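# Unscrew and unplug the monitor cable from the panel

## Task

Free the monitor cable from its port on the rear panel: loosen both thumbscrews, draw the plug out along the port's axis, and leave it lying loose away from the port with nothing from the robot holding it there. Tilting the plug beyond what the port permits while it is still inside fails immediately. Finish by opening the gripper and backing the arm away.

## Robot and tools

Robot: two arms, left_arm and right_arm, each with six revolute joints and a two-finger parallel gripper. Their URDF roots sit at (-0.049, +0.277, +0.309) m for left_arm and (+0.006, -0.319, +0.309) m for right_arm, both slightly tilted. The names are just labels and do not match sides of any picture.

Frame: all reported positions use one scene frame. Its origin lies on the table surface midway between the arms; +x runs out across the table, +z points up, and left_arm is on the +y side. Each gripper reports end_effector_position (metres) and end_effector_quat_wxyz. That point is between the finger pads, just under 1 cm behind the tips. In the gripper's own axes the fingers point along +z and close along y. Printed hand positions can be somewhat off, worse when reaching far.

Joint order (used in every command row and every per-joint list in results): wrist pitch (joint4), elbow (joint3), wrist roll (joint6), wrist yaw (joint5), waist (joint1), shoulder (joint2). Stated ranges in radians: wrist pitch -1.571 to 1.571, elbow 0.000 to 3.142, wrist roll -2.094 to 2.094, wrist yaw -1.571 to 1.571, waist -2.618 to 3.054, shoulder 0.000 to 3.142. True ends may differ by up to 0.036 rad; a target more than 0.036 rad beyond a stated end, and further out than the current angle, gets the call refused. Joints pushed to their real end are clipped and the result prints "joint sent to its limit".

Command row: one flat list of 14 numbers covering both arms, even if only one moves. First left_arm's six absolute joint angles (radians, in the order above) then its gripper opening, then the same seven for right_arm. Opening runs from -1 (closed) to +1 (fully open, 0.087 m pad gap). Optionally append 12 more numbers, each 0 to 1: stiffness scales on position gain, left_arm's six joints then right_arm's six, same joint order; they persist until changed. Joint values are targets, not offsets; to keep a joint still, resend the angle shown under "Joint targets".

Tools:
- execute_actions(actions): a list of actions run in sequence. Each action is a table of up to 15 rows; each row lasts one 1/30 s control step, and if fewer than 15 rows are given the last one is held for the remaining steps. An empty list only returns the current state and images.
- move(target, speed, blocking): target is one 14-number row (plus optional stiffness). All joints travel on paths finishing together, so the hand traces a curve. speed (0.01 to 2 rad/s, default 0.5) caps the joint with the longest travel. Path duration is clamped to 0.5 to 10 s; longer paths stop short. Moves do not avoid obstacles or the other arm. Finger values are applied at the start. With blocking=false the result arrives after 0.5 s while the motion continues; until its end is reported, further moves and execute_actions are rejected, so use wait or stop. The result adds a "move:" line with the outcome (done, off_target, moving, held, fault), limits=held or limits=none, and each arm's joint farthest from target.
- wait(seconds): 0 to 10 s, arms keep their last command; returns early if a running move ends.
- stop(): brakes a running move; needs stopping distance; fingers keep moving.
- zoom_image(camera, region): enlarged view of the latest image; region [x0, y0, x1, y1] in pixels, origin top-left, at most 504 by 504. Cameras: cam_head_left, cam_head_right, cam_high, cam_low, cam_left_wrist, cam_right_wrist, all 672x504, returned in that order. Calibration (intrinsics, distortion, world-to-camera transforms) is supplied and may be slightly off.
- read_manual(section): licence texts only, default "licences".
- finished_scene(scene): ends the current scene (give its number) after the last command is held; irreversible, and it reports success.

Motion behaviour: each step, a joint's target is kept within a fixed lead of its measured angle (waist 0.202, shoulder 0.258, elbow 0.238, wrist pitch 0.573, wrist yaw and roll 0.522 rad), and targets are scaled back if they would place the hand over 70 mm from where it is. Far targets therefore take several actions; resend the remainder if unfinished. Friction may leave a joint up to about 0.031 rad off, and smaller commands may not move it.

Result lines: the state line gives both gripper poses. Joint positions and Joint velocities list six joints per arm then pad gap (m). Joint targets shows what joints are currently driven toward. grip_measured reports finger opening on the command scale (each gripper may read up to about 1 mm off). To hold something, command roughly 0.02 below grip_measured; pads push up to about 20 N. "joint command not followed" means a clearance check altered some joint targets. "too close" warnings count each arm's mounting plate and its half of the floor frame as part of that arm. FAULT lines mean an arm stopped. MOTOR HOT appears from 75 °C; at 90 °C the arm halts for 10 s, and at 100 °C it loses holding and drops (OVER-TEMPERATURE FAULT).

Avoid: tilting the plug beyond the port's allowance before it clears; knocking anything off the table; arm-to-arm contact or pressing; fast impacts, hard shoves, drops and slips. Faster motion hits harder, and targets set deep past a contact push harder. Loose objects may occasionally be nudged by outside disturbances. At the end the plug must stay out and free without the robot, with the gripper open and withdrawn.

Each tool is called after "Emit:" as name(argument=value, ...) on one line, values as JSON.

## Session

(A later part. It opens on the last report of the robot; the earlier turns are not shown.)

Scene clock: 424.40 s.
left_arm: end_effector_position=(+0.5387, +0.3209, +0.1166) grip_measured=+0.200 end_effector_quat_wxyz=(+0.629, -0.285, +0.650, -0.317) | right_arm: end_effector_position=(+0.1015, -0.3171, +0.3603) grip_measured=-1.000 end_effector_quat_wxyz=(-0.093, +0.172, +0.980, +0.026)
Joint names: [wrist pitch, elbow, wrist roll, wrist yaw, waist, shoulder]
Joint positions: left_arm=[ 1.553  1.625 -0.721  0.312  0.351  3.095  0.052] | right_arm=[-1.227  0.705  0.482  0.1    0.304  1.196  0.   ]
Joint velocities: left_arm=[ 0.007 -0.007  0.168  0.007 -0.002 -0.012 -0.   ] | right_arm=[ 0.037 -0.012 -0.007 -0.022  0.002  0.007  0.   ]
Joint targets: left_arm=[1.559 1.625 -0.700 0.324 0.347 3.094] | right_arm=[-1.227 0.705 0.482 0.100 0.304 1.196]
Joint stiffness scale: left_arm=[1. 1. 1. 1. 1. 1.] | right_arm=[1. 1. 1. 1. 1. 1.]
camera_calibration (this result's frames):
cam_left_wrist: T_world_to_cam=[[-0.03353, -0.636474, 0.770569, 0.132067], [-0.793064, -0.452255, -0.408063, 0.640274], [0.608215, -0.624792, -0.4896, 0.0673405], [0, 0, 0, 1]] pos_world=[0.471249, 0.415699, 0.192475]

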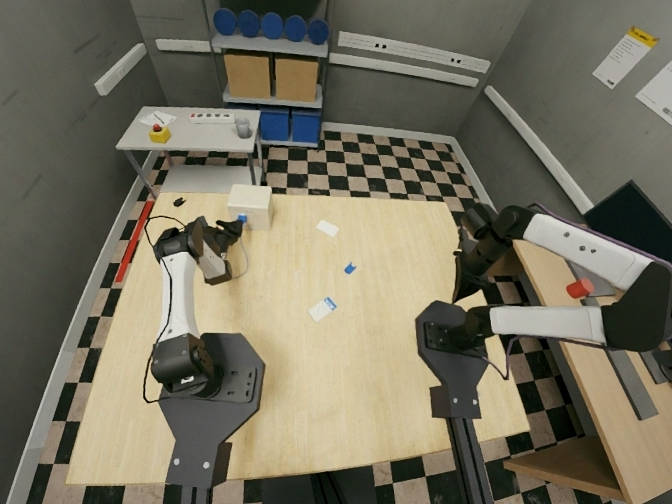

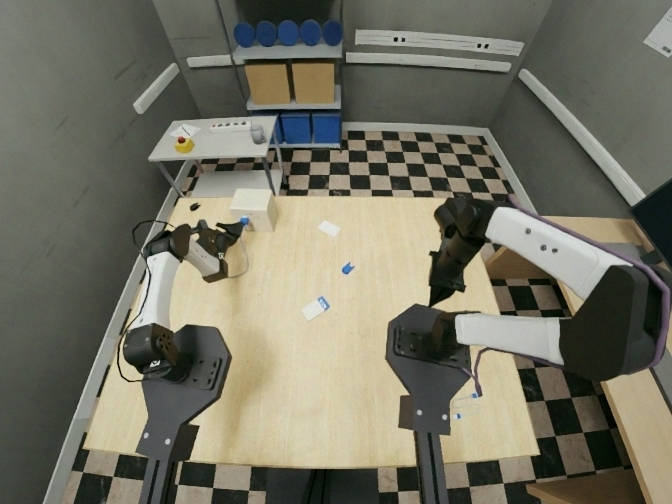

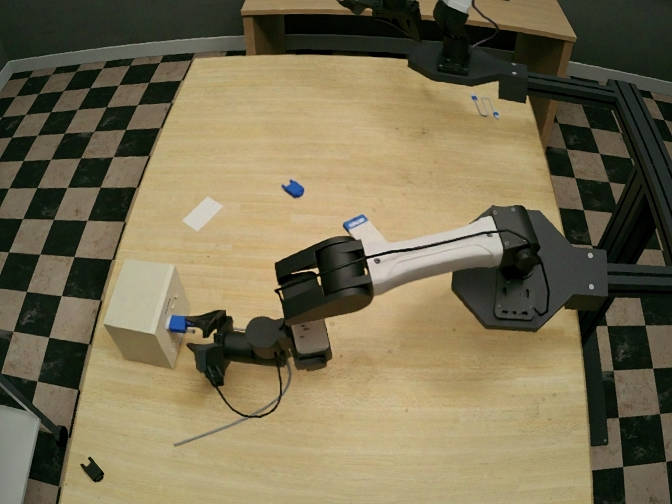

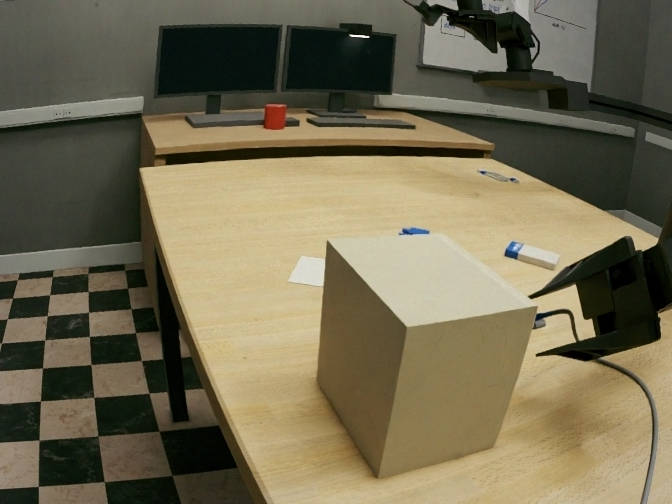

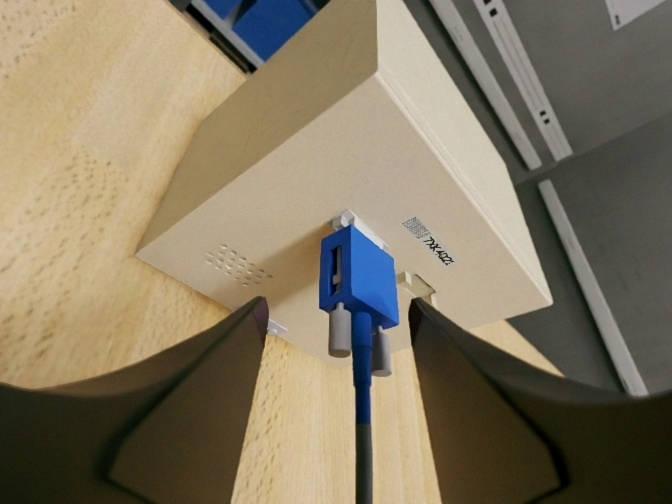

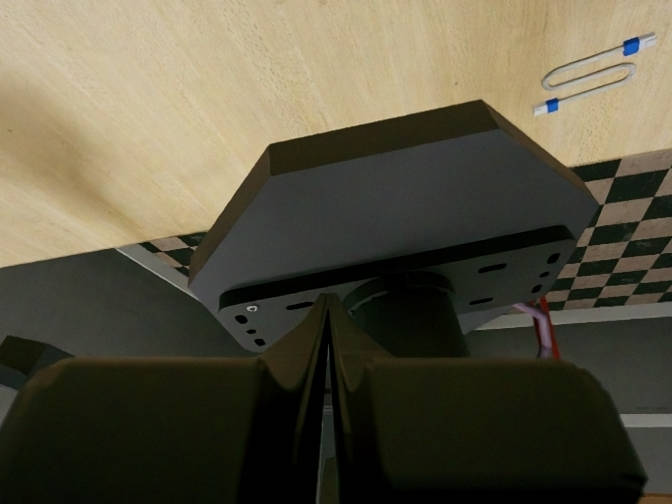

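Emit:
move(target=[1.54,1.56,-0.3,0.24,0.31,3.05,0.7,-1.227,0.705,0.482,0.1,0.304,1.196,-1], speed=0.5)

Emit:
move(target=[1.495,1.472,0.2,0.197,0.235,2.985,0.7,-1.227,0.705,0.482,0.1,0.304,1.196,-1], speed=0.5)

Scene clock: 426.27 s.
left_arm: end_effector_position=(+0.5407, +0.3246, +0.1139) grip_measured=+0.700 end_effector_quat_wxyz=(+0.678, -0.156, +0.697, -0.173) | right_arm: end_effector_position=(+0.1015, -0.3171, +0.3603) grip_measured=-1.000 end_effector_quat_wxyz=(-0.093, +0.172, +0.980, +0.026)
Joint names: [wrist pitch, elbow, wrist roll, wrist yaw, waist, shoulder]
Joint positions: left_arm=[ 1.554  1.579 -0.306  0.252  0.317  3.06   0.074] | right_arm=[-1.227  0.705  0.482  0.1    0.304  1.196  0.   ]
Joint velocities: left_arm=[-0.007 -0.017 -0.051  0.037 -0.002 -0.017 -0.001] | right_arm=[-0.037 -0.002  0.037 -0.081  0.002 -0.007  0.   ]
Joint targets: left_arm=[1.540 1.560 -0.300 0.240 0.310 3.050] | right_arm=[-1.227 0.705 0.482 0.100 0.304 1.196]
Joint stiffness scale: left_arm=[1. 1. 1. 1. 1. 1.] | right_arm=[1. 1. 1. 1. 1. 1.]
move: done; limits=none; left_arm: farthest joint: the elbow, 0.019 radians from its target (0.065 radians at the start); right_arm: farthest joint: the waist, 0.000 radians from its target (0.000 radians at the start)
camera_calibration (this result's frames):
cam_left_wrist: T_world_to_cam=[[-0.02214, -0.891285, 0.452902, 0.249371], [-0.784242, -0.265481, -0.560789, 0.594457], [0.62006, -0.367601, -0.693105, 0.00041905], [0, 0, 0, 1]] pos_world=[0.471459, 0.380232, 0.220714]

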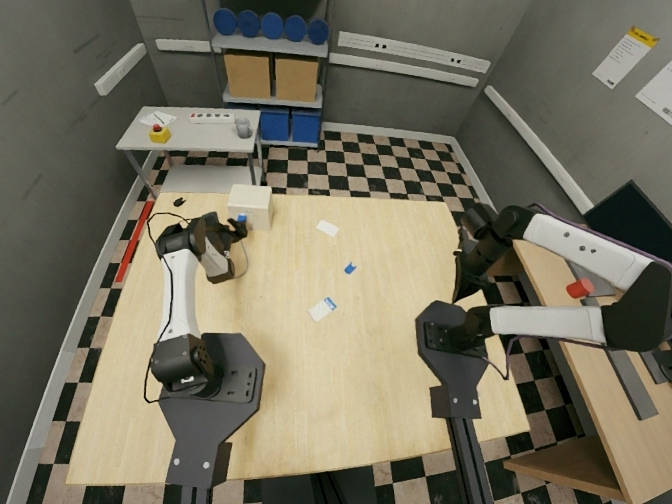

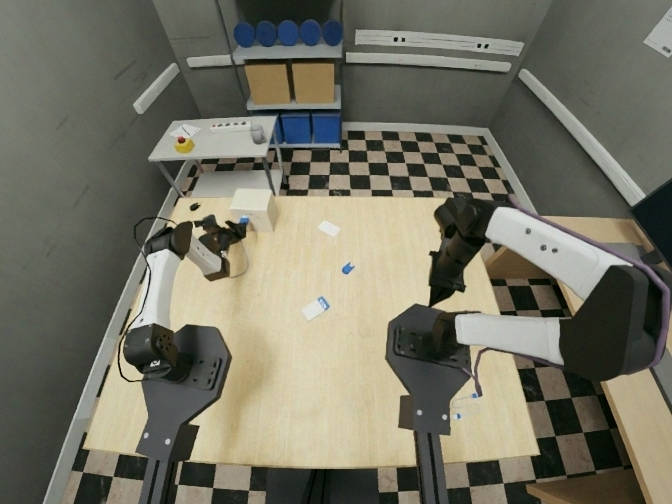

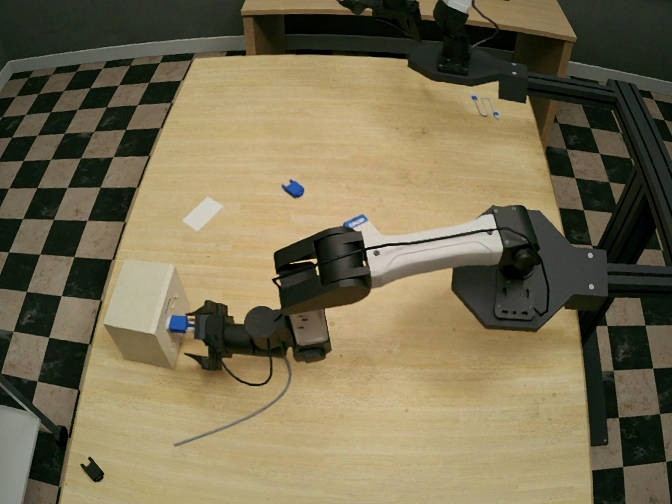

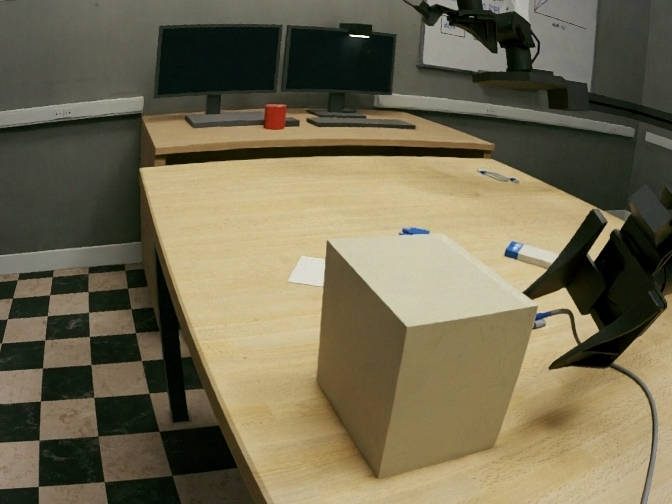

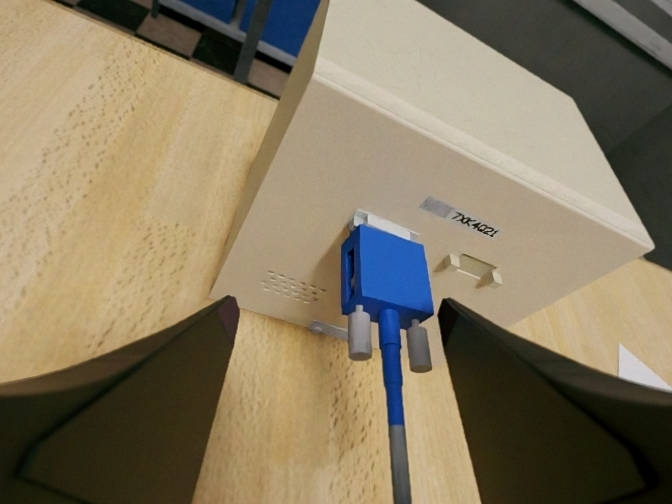

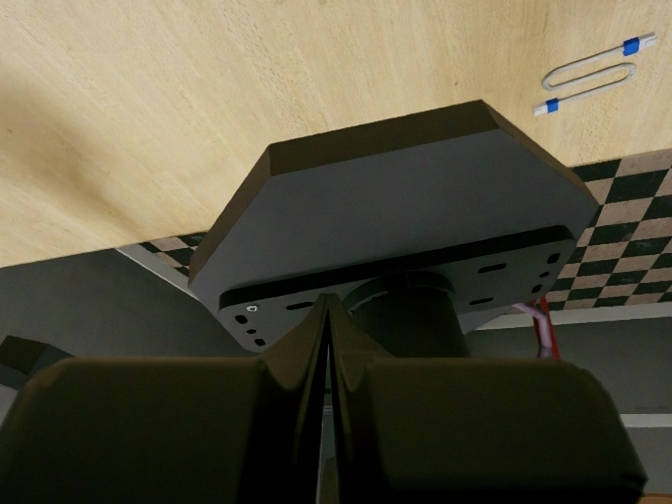

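Scene clock: 428.07 s.
left_arm: end_effector_position=(+0.5382, +0.3052, +0.1167) grip_measured=+0.700 end_effector_quat_wxyz=(+0.680, +0.030, +0.732, -0.022) | right_arm: end_effector_position=(+0.1015, -0.3171, +0.3603) grip_measured=-1.000 end_effector_quat_wxyz=(-0.093, +0.172, +0.980, +0.026)
Joint names: [wrist pitch, elbow, wrist roll, wrist yaw, waist, shoulder]
Joint positions: left_arm=[1.515 1.491 0.194 0.209 0.241 2.995 0.074] | right_arm=[-1.227  0.705  0.482  0.1    0.304  1.196  0.   ]
Joint velocities: left_arm=[-0.022 -0.007 -0.066  0.066 -0.007  0.012 -0.   ] | right_arm=[ 0.037 -0.002 -0.051 -0.007 -0.002  0.017  0.   ]
Joint targets: left_arm=[1.495 1.472 0.200 0.197 0.235 2.985] | right_arm=[-1.227 0.705 0.482 0.100 0.304 1.196]
Joint stiffness scale: left_arm=[1. 1. 1. 1. 1. 1.] | right_arm=[1. 1. 1. 1. 1. 1.]
move: done; limits=none; left_arm: farthest joint: the wrist pitch, 0.020 radians from its target (0.059 radians at the start); right_arm: farthest joint: the waist, 0.000 radians from its target (0.000 radians at the start)
camera_calibration (this result's frames):
cam_left_wrist: T_world_to_cam=[[-0.078285, -0.996884, -0.00964784, 0.347177], [-0.806801, 0.0690367, -0.586775, 0.501963], [0.585613, -0.0381518, -0.809692, -0.0716392], [0, 0, 0, 1]] pos_world=[0.474116, 0.308708, 0.239884]

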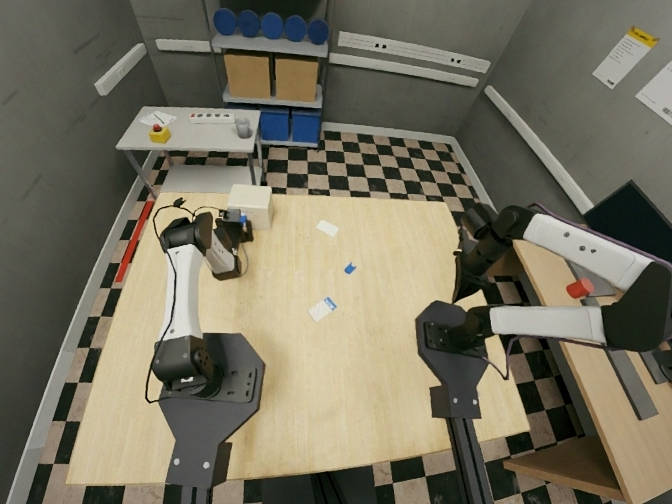

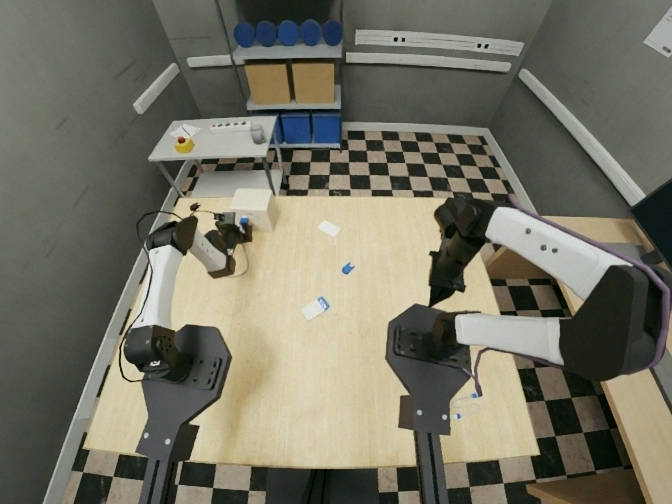

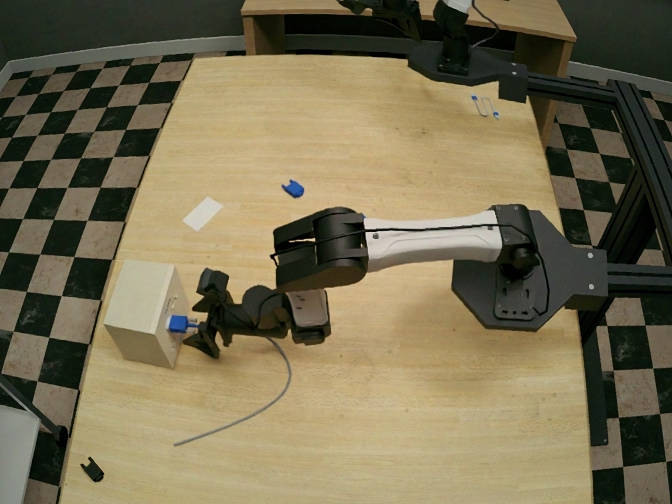

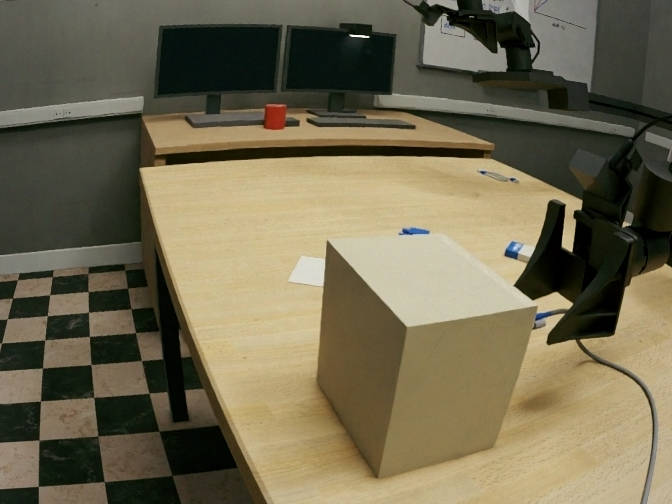

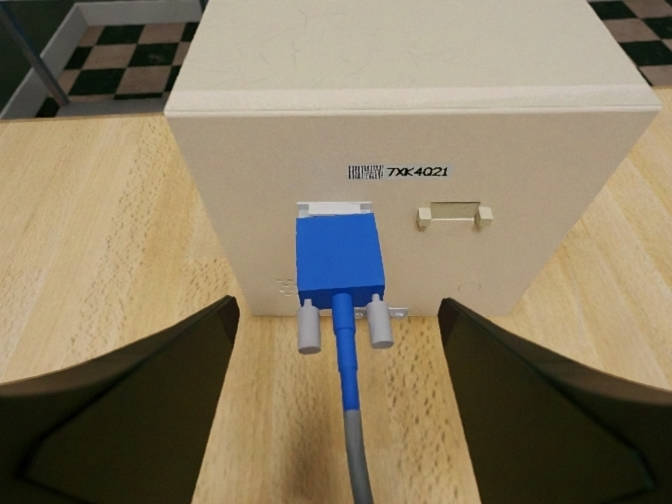

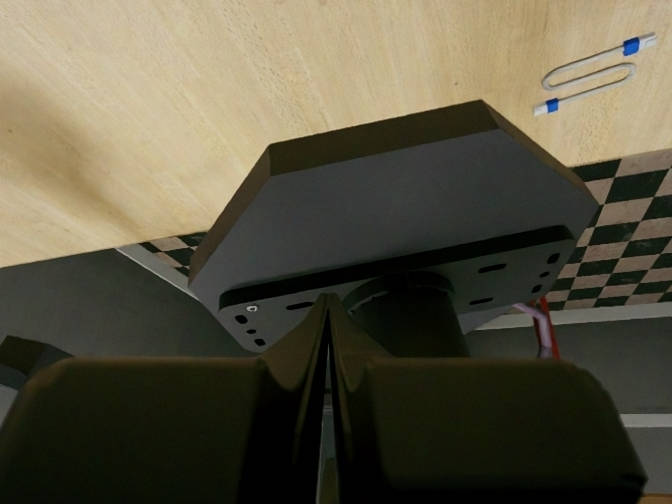

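Emit:
move(target=[1.415,1.607,0.2,0.187,0.223,3.038,0.3,-1.227,0.705,0.482,0.1,0.304,1.196,-1], speed=0.15)

Scene clock: 429.70 s.
left_arm: end_effector_position=(+0.5577, +0.3027, +0.1153) grip_measured=+0.300 end_effector_quat_wxyz=(+0.680, +0.030, +0.732, -0.022) | right_arm: end_effector_position=(+0.1015, -0.3171, +0.3603) grip_measured=-1.000 end_effector_quat_wxyz=(-0.093, +0.172, +0.980, +0.026)
Joint names: [wrist pitch, elbow, wrist roll, wrist yaw, waist, shoulder]
Joint positions: left_arm=[1.437 1.591 0.194 0.199 0.23  3.019 0.057] | right_arm=[-1.227  0.705  0.482  0.1    0.304  1.196  0.   ]
Joint velocities: left_arm=[ 0.051 -0.012 -0.125  0.007  0.012  0.007  0.   ] | right_arm=[-0.037 -0.002  0.037  0.037 -0.007 -0.002  0.   ]
Joint targets: left_arm=[1.415 1.607 0.200 0.187 0.223 3.038] | right_arm=[-1.227 0.705 0.482 0.100 0.304 1.196]
Joint stiffness scale: left_arm=[1. 1. 1. 1. 1. 1.] | right_arm=[1. 1. 1. 1. 1. 1.]
move: off_target (left_arm); limits=none; left_arm: farthest joint: the wrist pitch, 0.022 radians from its target (0.100 radians at the start); right_arm: farthest joint: the waist, 0.000 radians from its target (0.000 radians at the start)
camera_calibration (this result's frames):
cam_left_wrist: T_world_to_cam=[[-0.0796144, -0.99678, -0.00958417, 0.346865], [-0.80722, 0.0701092, -0.586072, 0.516923], [0.584857, -0.0389233, -0.810202, -0.0835202], [0, 0, 0, 1]] pos_world=[0.493733, 0.306256, 0.23861]

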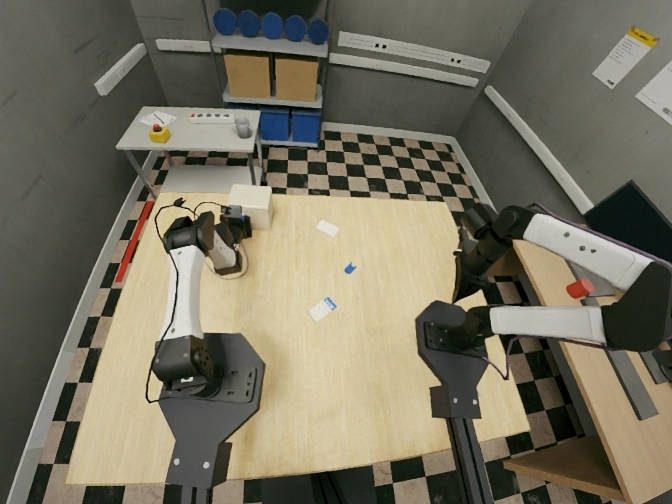

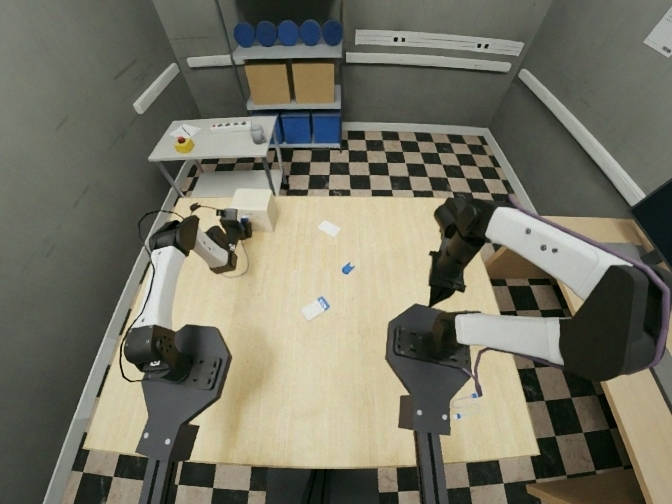

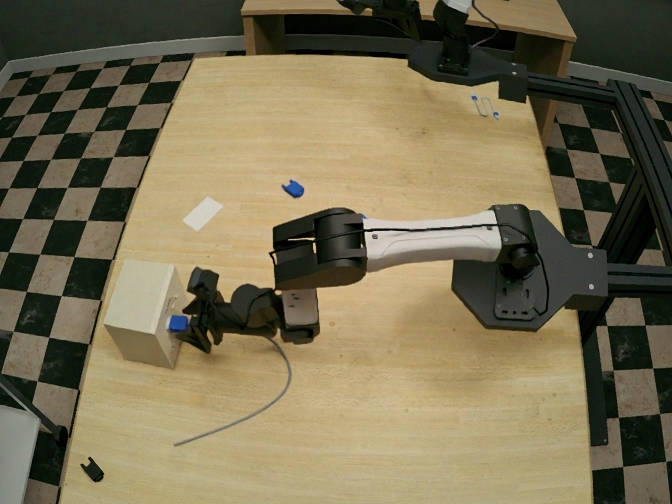

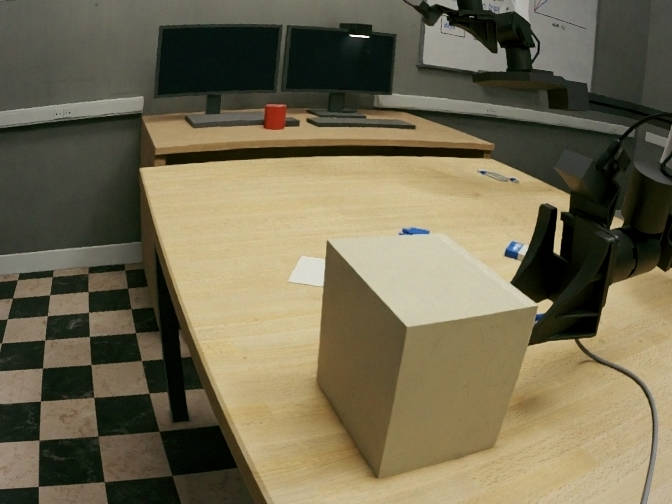

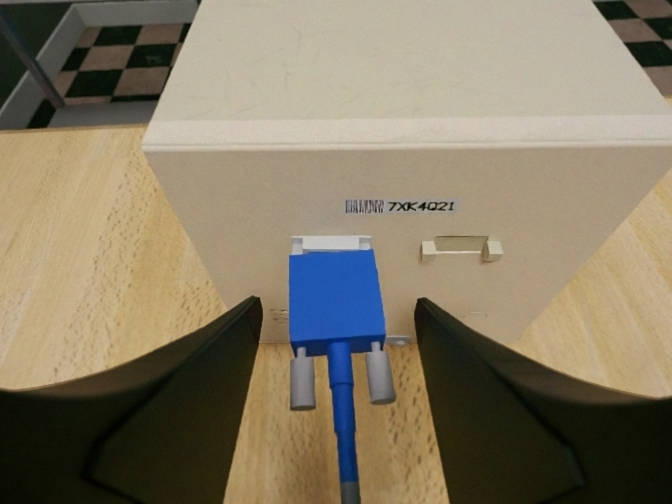

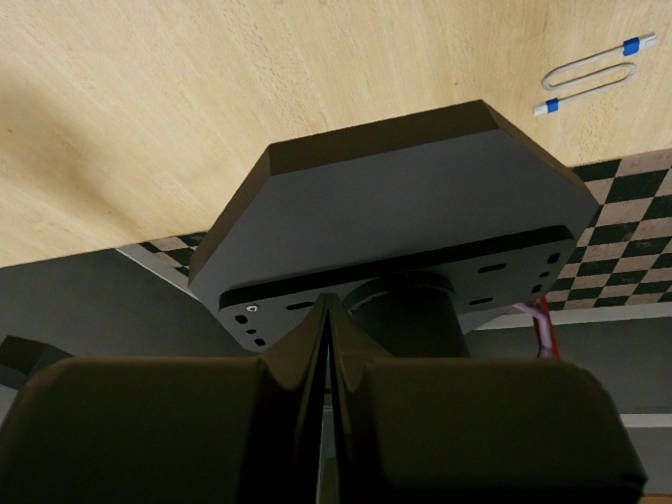

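Emit:
execute_actions(actions=[[[1.43,1.59,0.2,0.174,0.23,3.02,0,-1.227,0.705,0.482,0.1,0.304,1.196,-1]],[[1.438,1.58,0.2,0.18,0.235,3.015,-0.1,-1.227,0.705,0.482,0.1,0.304,1.196,-1],[1.438,1.58,0.2,0.18,0.235,3.015,-0.14,-1.227,0.705,0.482,0.1,0.304,1.196,-1],[1.438,1.58,0.2,0.18,0.235,3.015,-0.17,-1.227,0.705,0.482,0.1,0.304,1.196,-1],[1.438,1.58,0.2,0.18,0.235,3.015,-0.2,-1.227,0.705,0.482,0.1,0.304,1.196,-1],[1.438,1.58,0.2,0.18,0.235,3.015,-0.22,-1.227,0.705,0.482,0.1,0.304,1.196,-1],[1.438,1.58,0.2,0.18,0.235,3.015,-0.24,-1.227,0.705,0.482,0.1,0.304,1.196,-1],[1.438,1.58,0.2,0.18,0.235,3.015,-0.26,-1.227,0.705,0.482,0.1,0.304,1.196,-1],[1.438,1.58,0.2,0.18,0.235,3.015,-0.28,-1.227,0.705,0.482,0.1,0.304,1.196,-1],[1.438,1.58,0.2,0.18,0.235,3.015,-0.3,-1.227,0.705,0.482,0.1,0.304,1.196,-1],[1.438,1.58,0.2,0.18,0.235,3.015,-0.32,-1.227,0.705,0.482,0.1,0.304,1.196,-1]],[[1.438,1.58,0.2,0.18,0.235,3.015,-0.33,-1.227,0.705,0.482,0.1,0.304,1.196,-1]]])

Scene clock: 431.87 s.
left_arm: end_effector_position=(+0.5577, +0.3050, +0.1149) grip_measured=-0.286 end_effector_quat_wxyz=(+0.679, +0.026, +0.733, -0.017) | right_arm: end_effector_position=(+0.1015, -0.3171, +0.3603) grip_measured=-1.000 end_effector_quat_wxyz=(-0.093, +0.172, +0.980, +0.026)
Joint names: [wrist pitch, elbow, wrist roll, wrist yaw, waist, shoulder]
Joint positions: left_arm=[1.437 1.591 0.194 0.186 0.23  3.019 0.031] | right_arm=[-1.227  0.705  0.482  0.1    0.304  1.196  0.   ]
Joint velocities: left_arm=[-0.007 -0.007 -0.081  0.007 -0.007 -0.007  0.   ] | right_arm=[-0.037  0.007 -0.051  0.007 -0.002 -0.002  0.   ]
Joint targets: left_arm=[1.438 1.580 0.200 0.180 0.235 3.015] | right_arm=[-1.227 0.705 0.482 0.100 0.304 1.196]
Joint stiffness scale: left_arm=[1. 1. 1. 1. 1. 1.] | right_arm=[1. 1. 1. 1. 1. 1.]
camera_calibration (this result's frames):
cam_left_wrist: T_world_to_cam=[[-0.0669875, -0.997694, -0.0109126, 0.342502], [-0.809385, 0.0607331, -0.58413, 0.520383], [0.583445, -0.0302968, -0.811587, -0.0854578], [0, 0, 0, 1]] pos_world=[0.493994, 0.307519, 0.238352]

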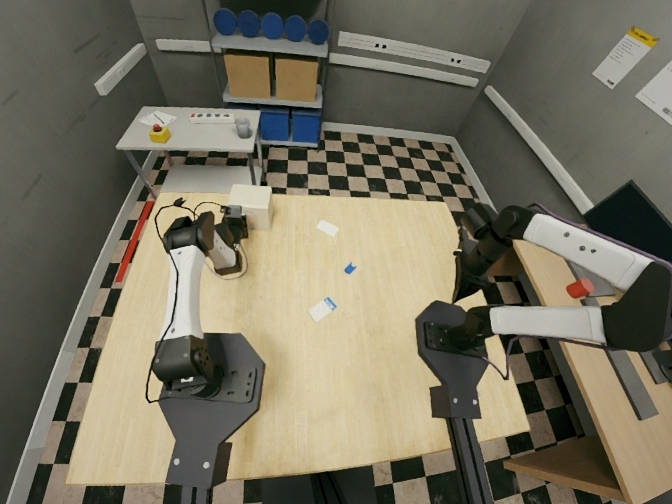

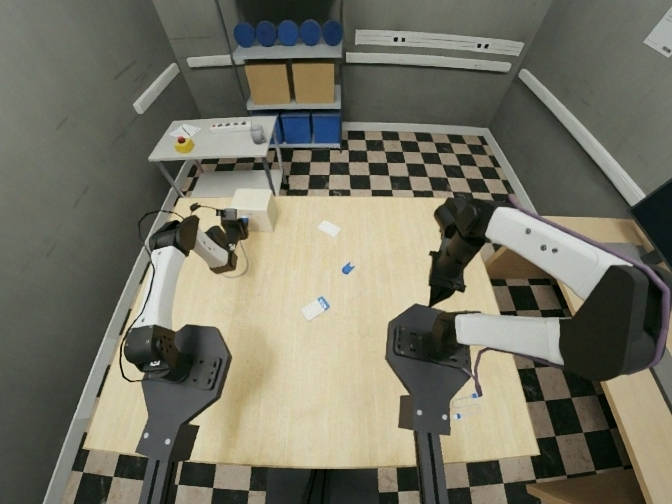

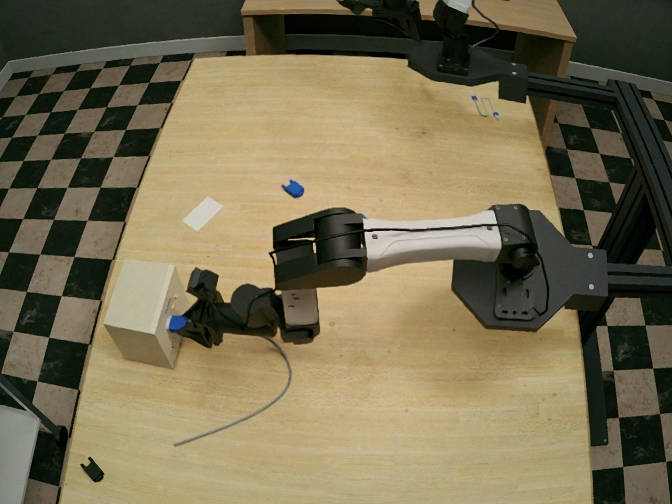

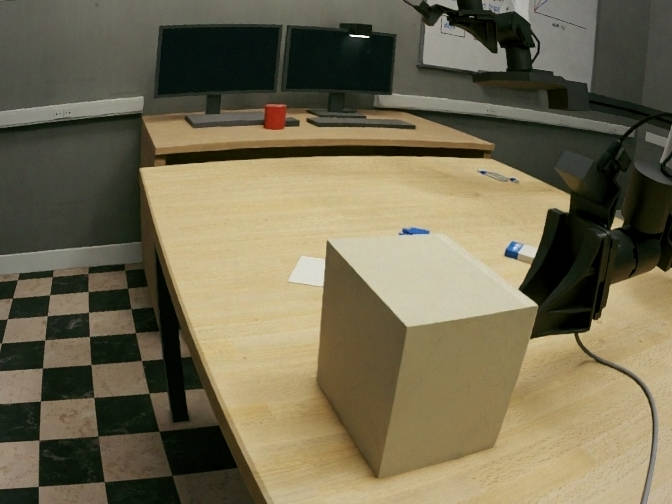

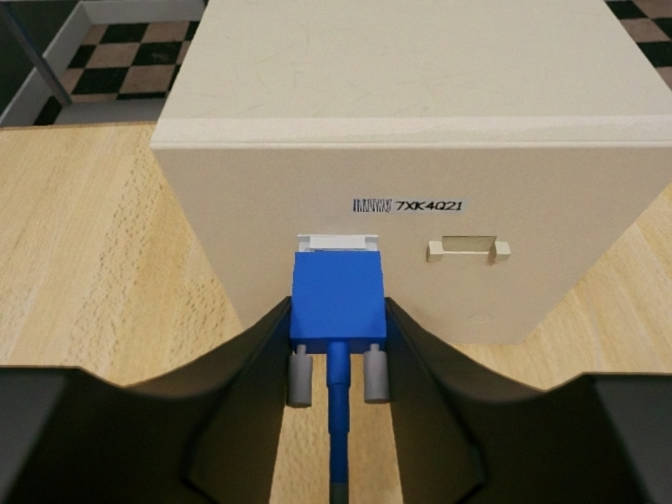

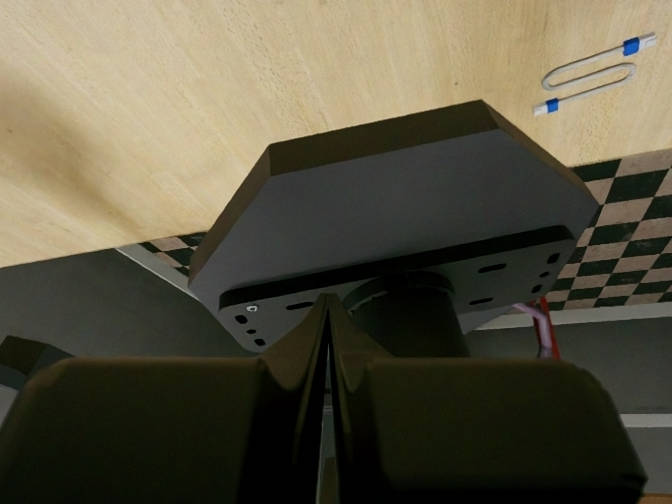

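Emit:
execute_actions(actions=[[[1.44,1.574,0.2,0.185,0.237,3.012,-0.33,-1.227,0.705,0.482,0.1,0.304,1.196,-1],[1.442,1.571,0.2,0.185,0.237,3.012,-0.33,-1.227,0.705,0.482,0.1,0.304,1.196,-1],[1.444,1.568,0.2,0.185,0.237,3.011,-0.33,-1.227,0.705,0.482,0.1,0.304,1.196,-1],[1.446,1.565,0.2,0.185,0.238,3.011,-0.33,-1.227,0.705,0.482,0.1,0.304,1.196,-1],[1.449,1.562,0.2,0.185,0.238,3.01,-0.33,-1.227,0.705,0.482,0.1,0.304,1.196,-1],[1.451,1.559,0.2,0.185,0.238,3.009,-0.33,-1.227,0.705,0.482,0.1,0.304,1.196,-1],[1.454,1.556,0.2,0.185,0.239,3.009,-0.33,-1.227,0.705,0.482,0.1,0.304,1.196,-1],[1.456,1.553,0.2,0.185,0.239,3.008,-0.33,-1.227,0.705,0.482,0.1,0.304,1.196,-1],[1.458,1.55,0.2,0.185,0.239,3.008,-0.33,-1.227,0.705,0.482,0.1,0.304,1.196,-1]],[[1.458,1.55,0.2,0.185,0.239,3.008,-0.33,-1.227,0.705,0.482,0.1,0.304,1.196,-1]]])

Scene clock: 433.40 s.
left_arm: end_effector_position=(+0.5559, +0.3048, +0.1148) grip_measured=-0.286 end_effector_quat_wxyz=(+0.678, +0.027, +0.735, -0.017) | right_arm: end_effector_position=(+0.1015, -0.3171, +0.3603) grip_measured=-1.000 end_effector_quat_wxyz=(-0.093, +0.172, +0.980, +0.026)
Joint names: [wrist pitch, elbow, wrist roll, wrist yaw, waist, shoulder]
Joint positions: left_arm=[1.439 1.58  0.195 0.186 0.23  3.014 0.031] | right_arm=[-1.227  0.705  0.482  0.1    0.304  1.196  0.   ]
Joint velocities: left_arm=[-0.037 -0.002 -0.081  0.066 -0.002 -0.007 -0.001] | right_arm=[ 0.007 -0.007 -0.051 -0.007 -0.012 -0.002  0.   ]
Joint targets: left_arm=[1.458 1.550 0.200 0.185 0.239 3.008] | right_arm=[-1.227 0.705 0.482 0.100 0.304 1.196]
Joint stiffness scale: left_arm=[1. 1. 1. 1. 1. 1.] | right_arm=[1. 1. 1. 1. 1. 1.]
camera_calibration (this result's frames):
cam_left_wrist: T_world_to_cam=[[-0.0674404, -0.99766, -0.011227, 0.342484], [-0.811746, 0.0614085, -0.580774, 0.519537], [0.580104, -0.0300542, -0.813988, -0.0824351], [0, 0, 0, 1]] pos_world=[0.49265, 0.307301, 0.238477]

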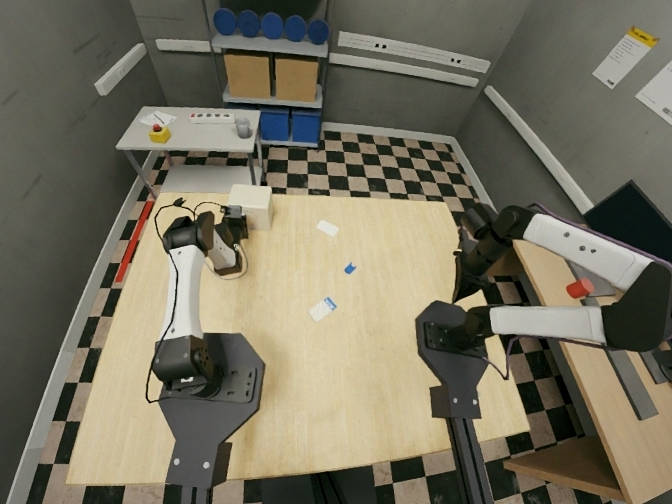

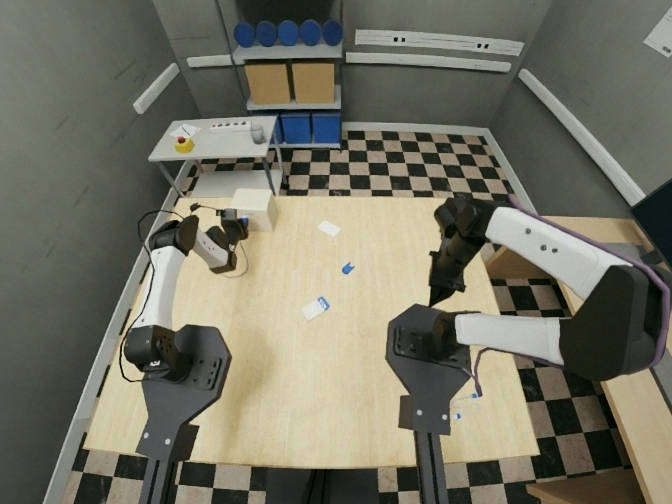

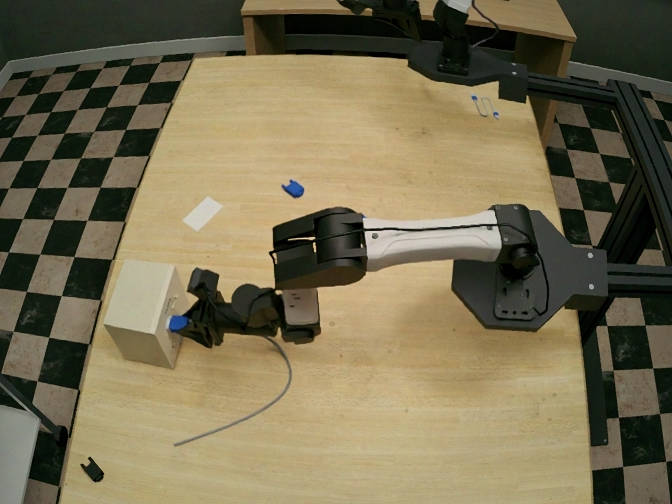

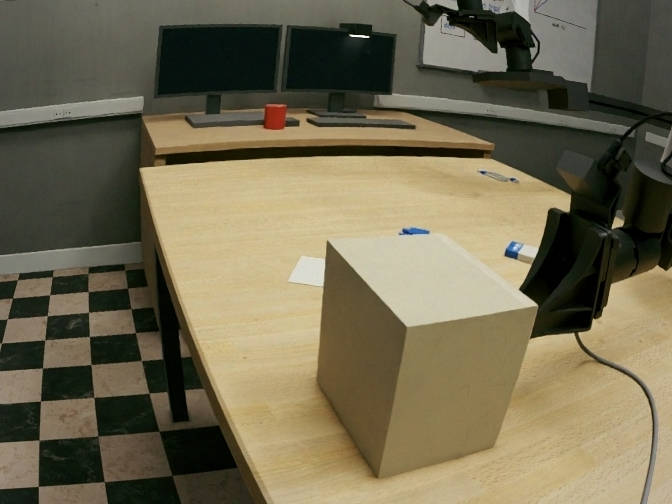

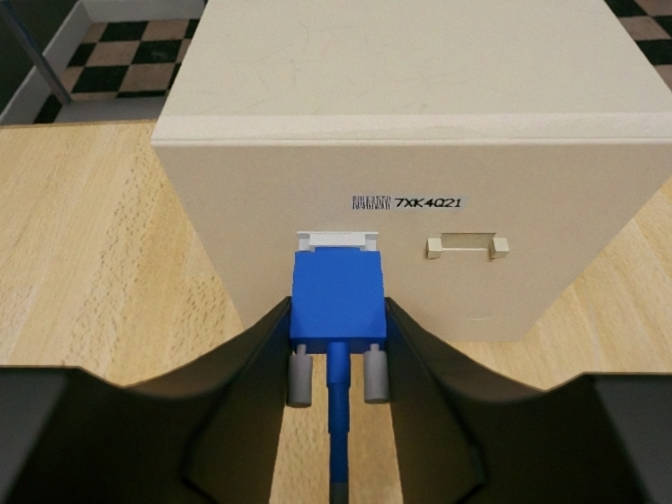

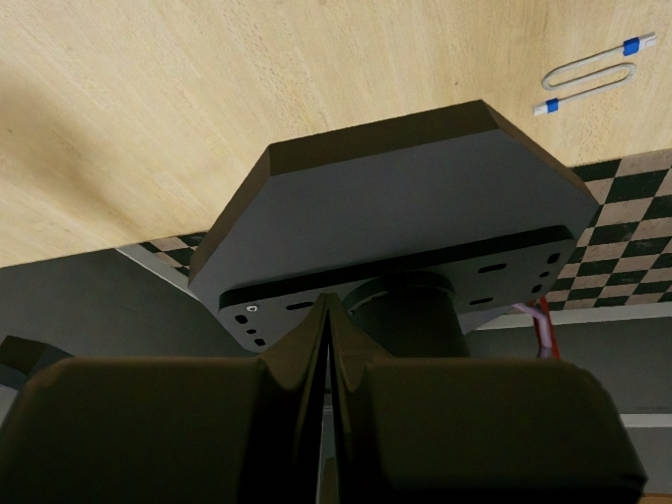

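Moving. Hold q2 a bit higher and continue.

Emit:
execute_actions(actions=[[[1.458,1.547,0.2,0.185,0.239,3.014,-0.33,-1.227,0.705,0.482,0.1,0.304,1.196,-1],[1.459,1.544,0.2,0.185,0.239,3.014,-0.33,-1.227,0.705,0.482,0.1,0.304,1.196,-1],[1.46,1.541,0.2,0.185,0.239,3.014,-0.33,-1.227,0.705,0.482,0.1,0.304,1.196,-1],[1.462,1.538,0.2,0.185,0.24,3.014,-0.33,-1.227,0.705,0.482,0.1,0.304,1.196,-1],[1.464,1.535,0.2,0.185,0.24,3.014,-0.33,-1.227,0.705,0.482,0.1,0.304,1.196,-1],[1.467,1.532,0.2,0.185,0.24,3.014,-0.33,-1.227,0.705,0.482,0.1,0.304,1.196,-1],[1.47,1.529,0.2,0.185,0.241,3.014,-0.33,-1.227,0.705,0.482,0.1,0.304,1.196,-1],[1.473,1.526,0.2,0.185,0.241,3.014,-0.33,-1.227,0.705,0.482,0.1,0.304,1.196,-1],[1.476,1.523,0.2,0.185,0.241,3.014,-0.33,-1.227,0.705,0.482,0.1,0.304,1.196,-1]],[[1.478,1.523,0.2,0.185,0.241,3.014,-0.33,-1.227,0.705,0.482,0.1,0.304,1.196,-1]]])

Scene clock: 435.00 s.
left_arm: end_effector_position=(+0.5448, +0.3028, +0.1082) grip_measured=-0.286 end_effector_quat_wxyz=(+0.671, +0.026, +0.740, -0.019) | right_arm: end_effector_position=(+0.1015, -0.3171, +0.3603) grip_measured=-1.000 end_effector_quat_wxyz=(-0.093, +0.172, +0.980, +0.026)
Joint names: [wrist pitch, elbow, wrist roll, wrist yaw, waist, shoulder]
Joint positions: left_arm=[1.463 1.539 0.195 0.184 0.231 3.014 0.031] | right_arm=[-1.227  0.705  0.482  0.1    0.304  1.196  0.   ]
Joint velocities: left_arm=[-0.037  0.012 -0.022  0.007  0.002 -0.007 -0.001] | right_arm=[-0.051 -0.012  0.051 -0.066  0.007  0.007  0.   ]
Joint targets: left_arm=[1.478 1.523 0.200 0.185 0.241 3.014] | right_arm=[-1.227 0.705 0.482 0.100 0.304 1.196]
Joint stiffness scale: left_arm=[1. 1. 1. 1. 1. 1.] | right_arm=[1. 1. 1. 1. 1. 1.]
camera_calibration (this result's frames):
cam_left_wrist: T_world_to_cam=[[-0.0685662, -0.997616, -0.00787013, 0.339894], [-0.821502, 0.0609344, -0.56694, 0.510776], [0.566068, -0.0324076, -0.823721, -0.0720122], [0, 0, 0, 1]] pos_world=[0.483673, 0.305626, 0.232936]

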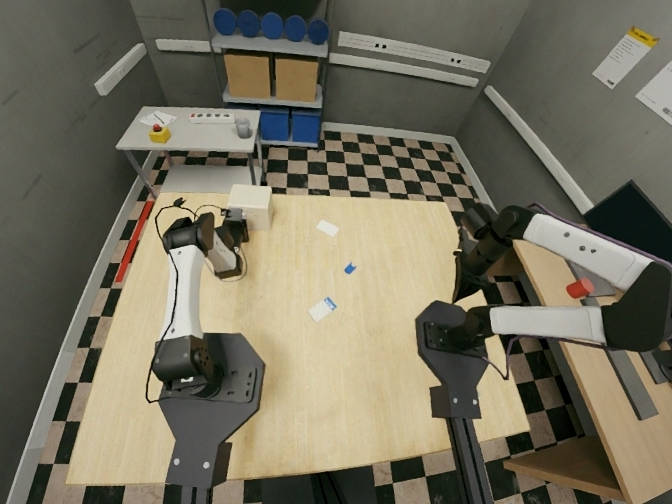

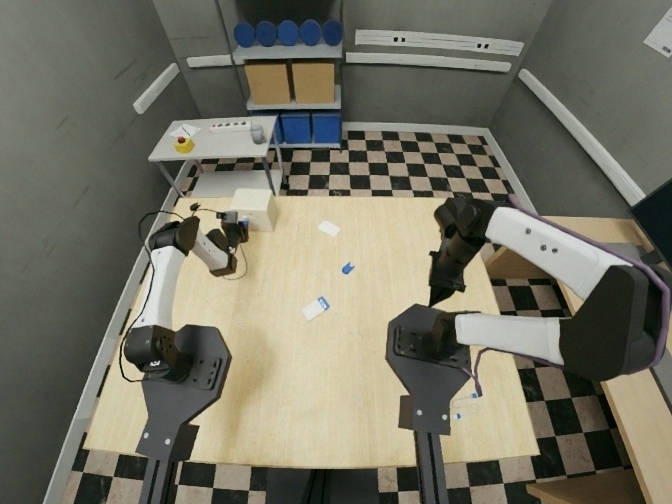

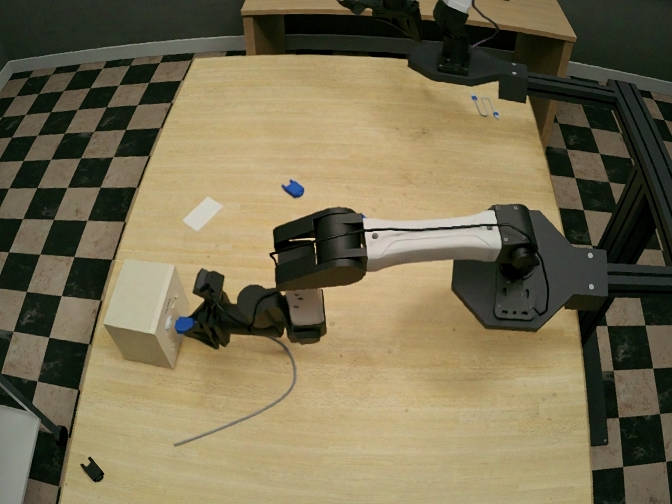

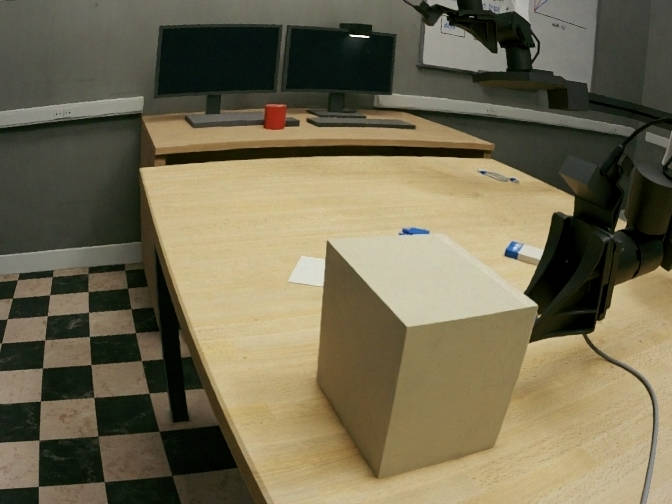

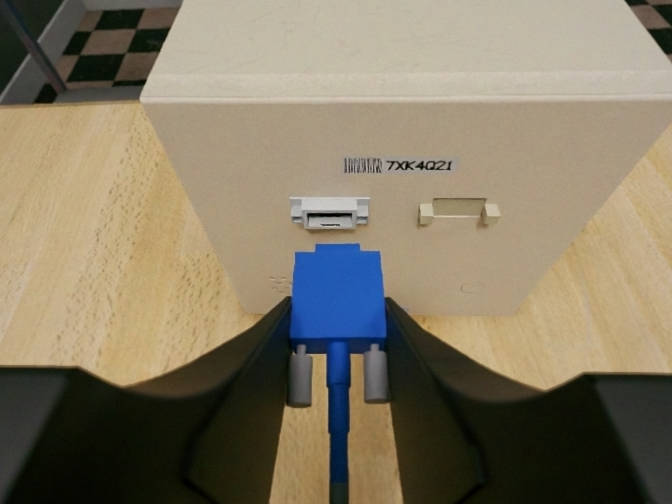

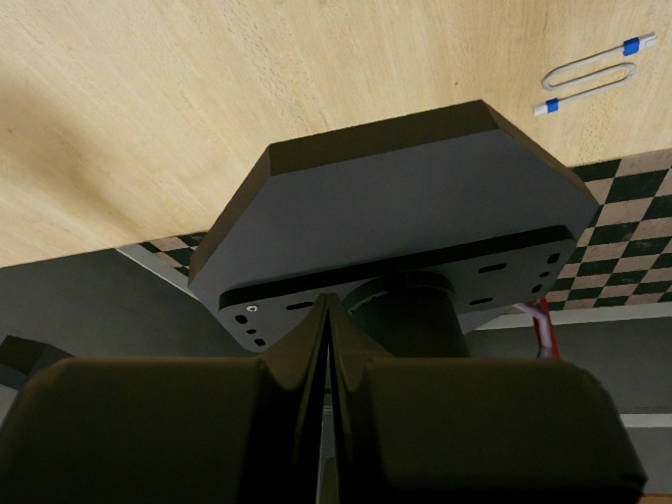

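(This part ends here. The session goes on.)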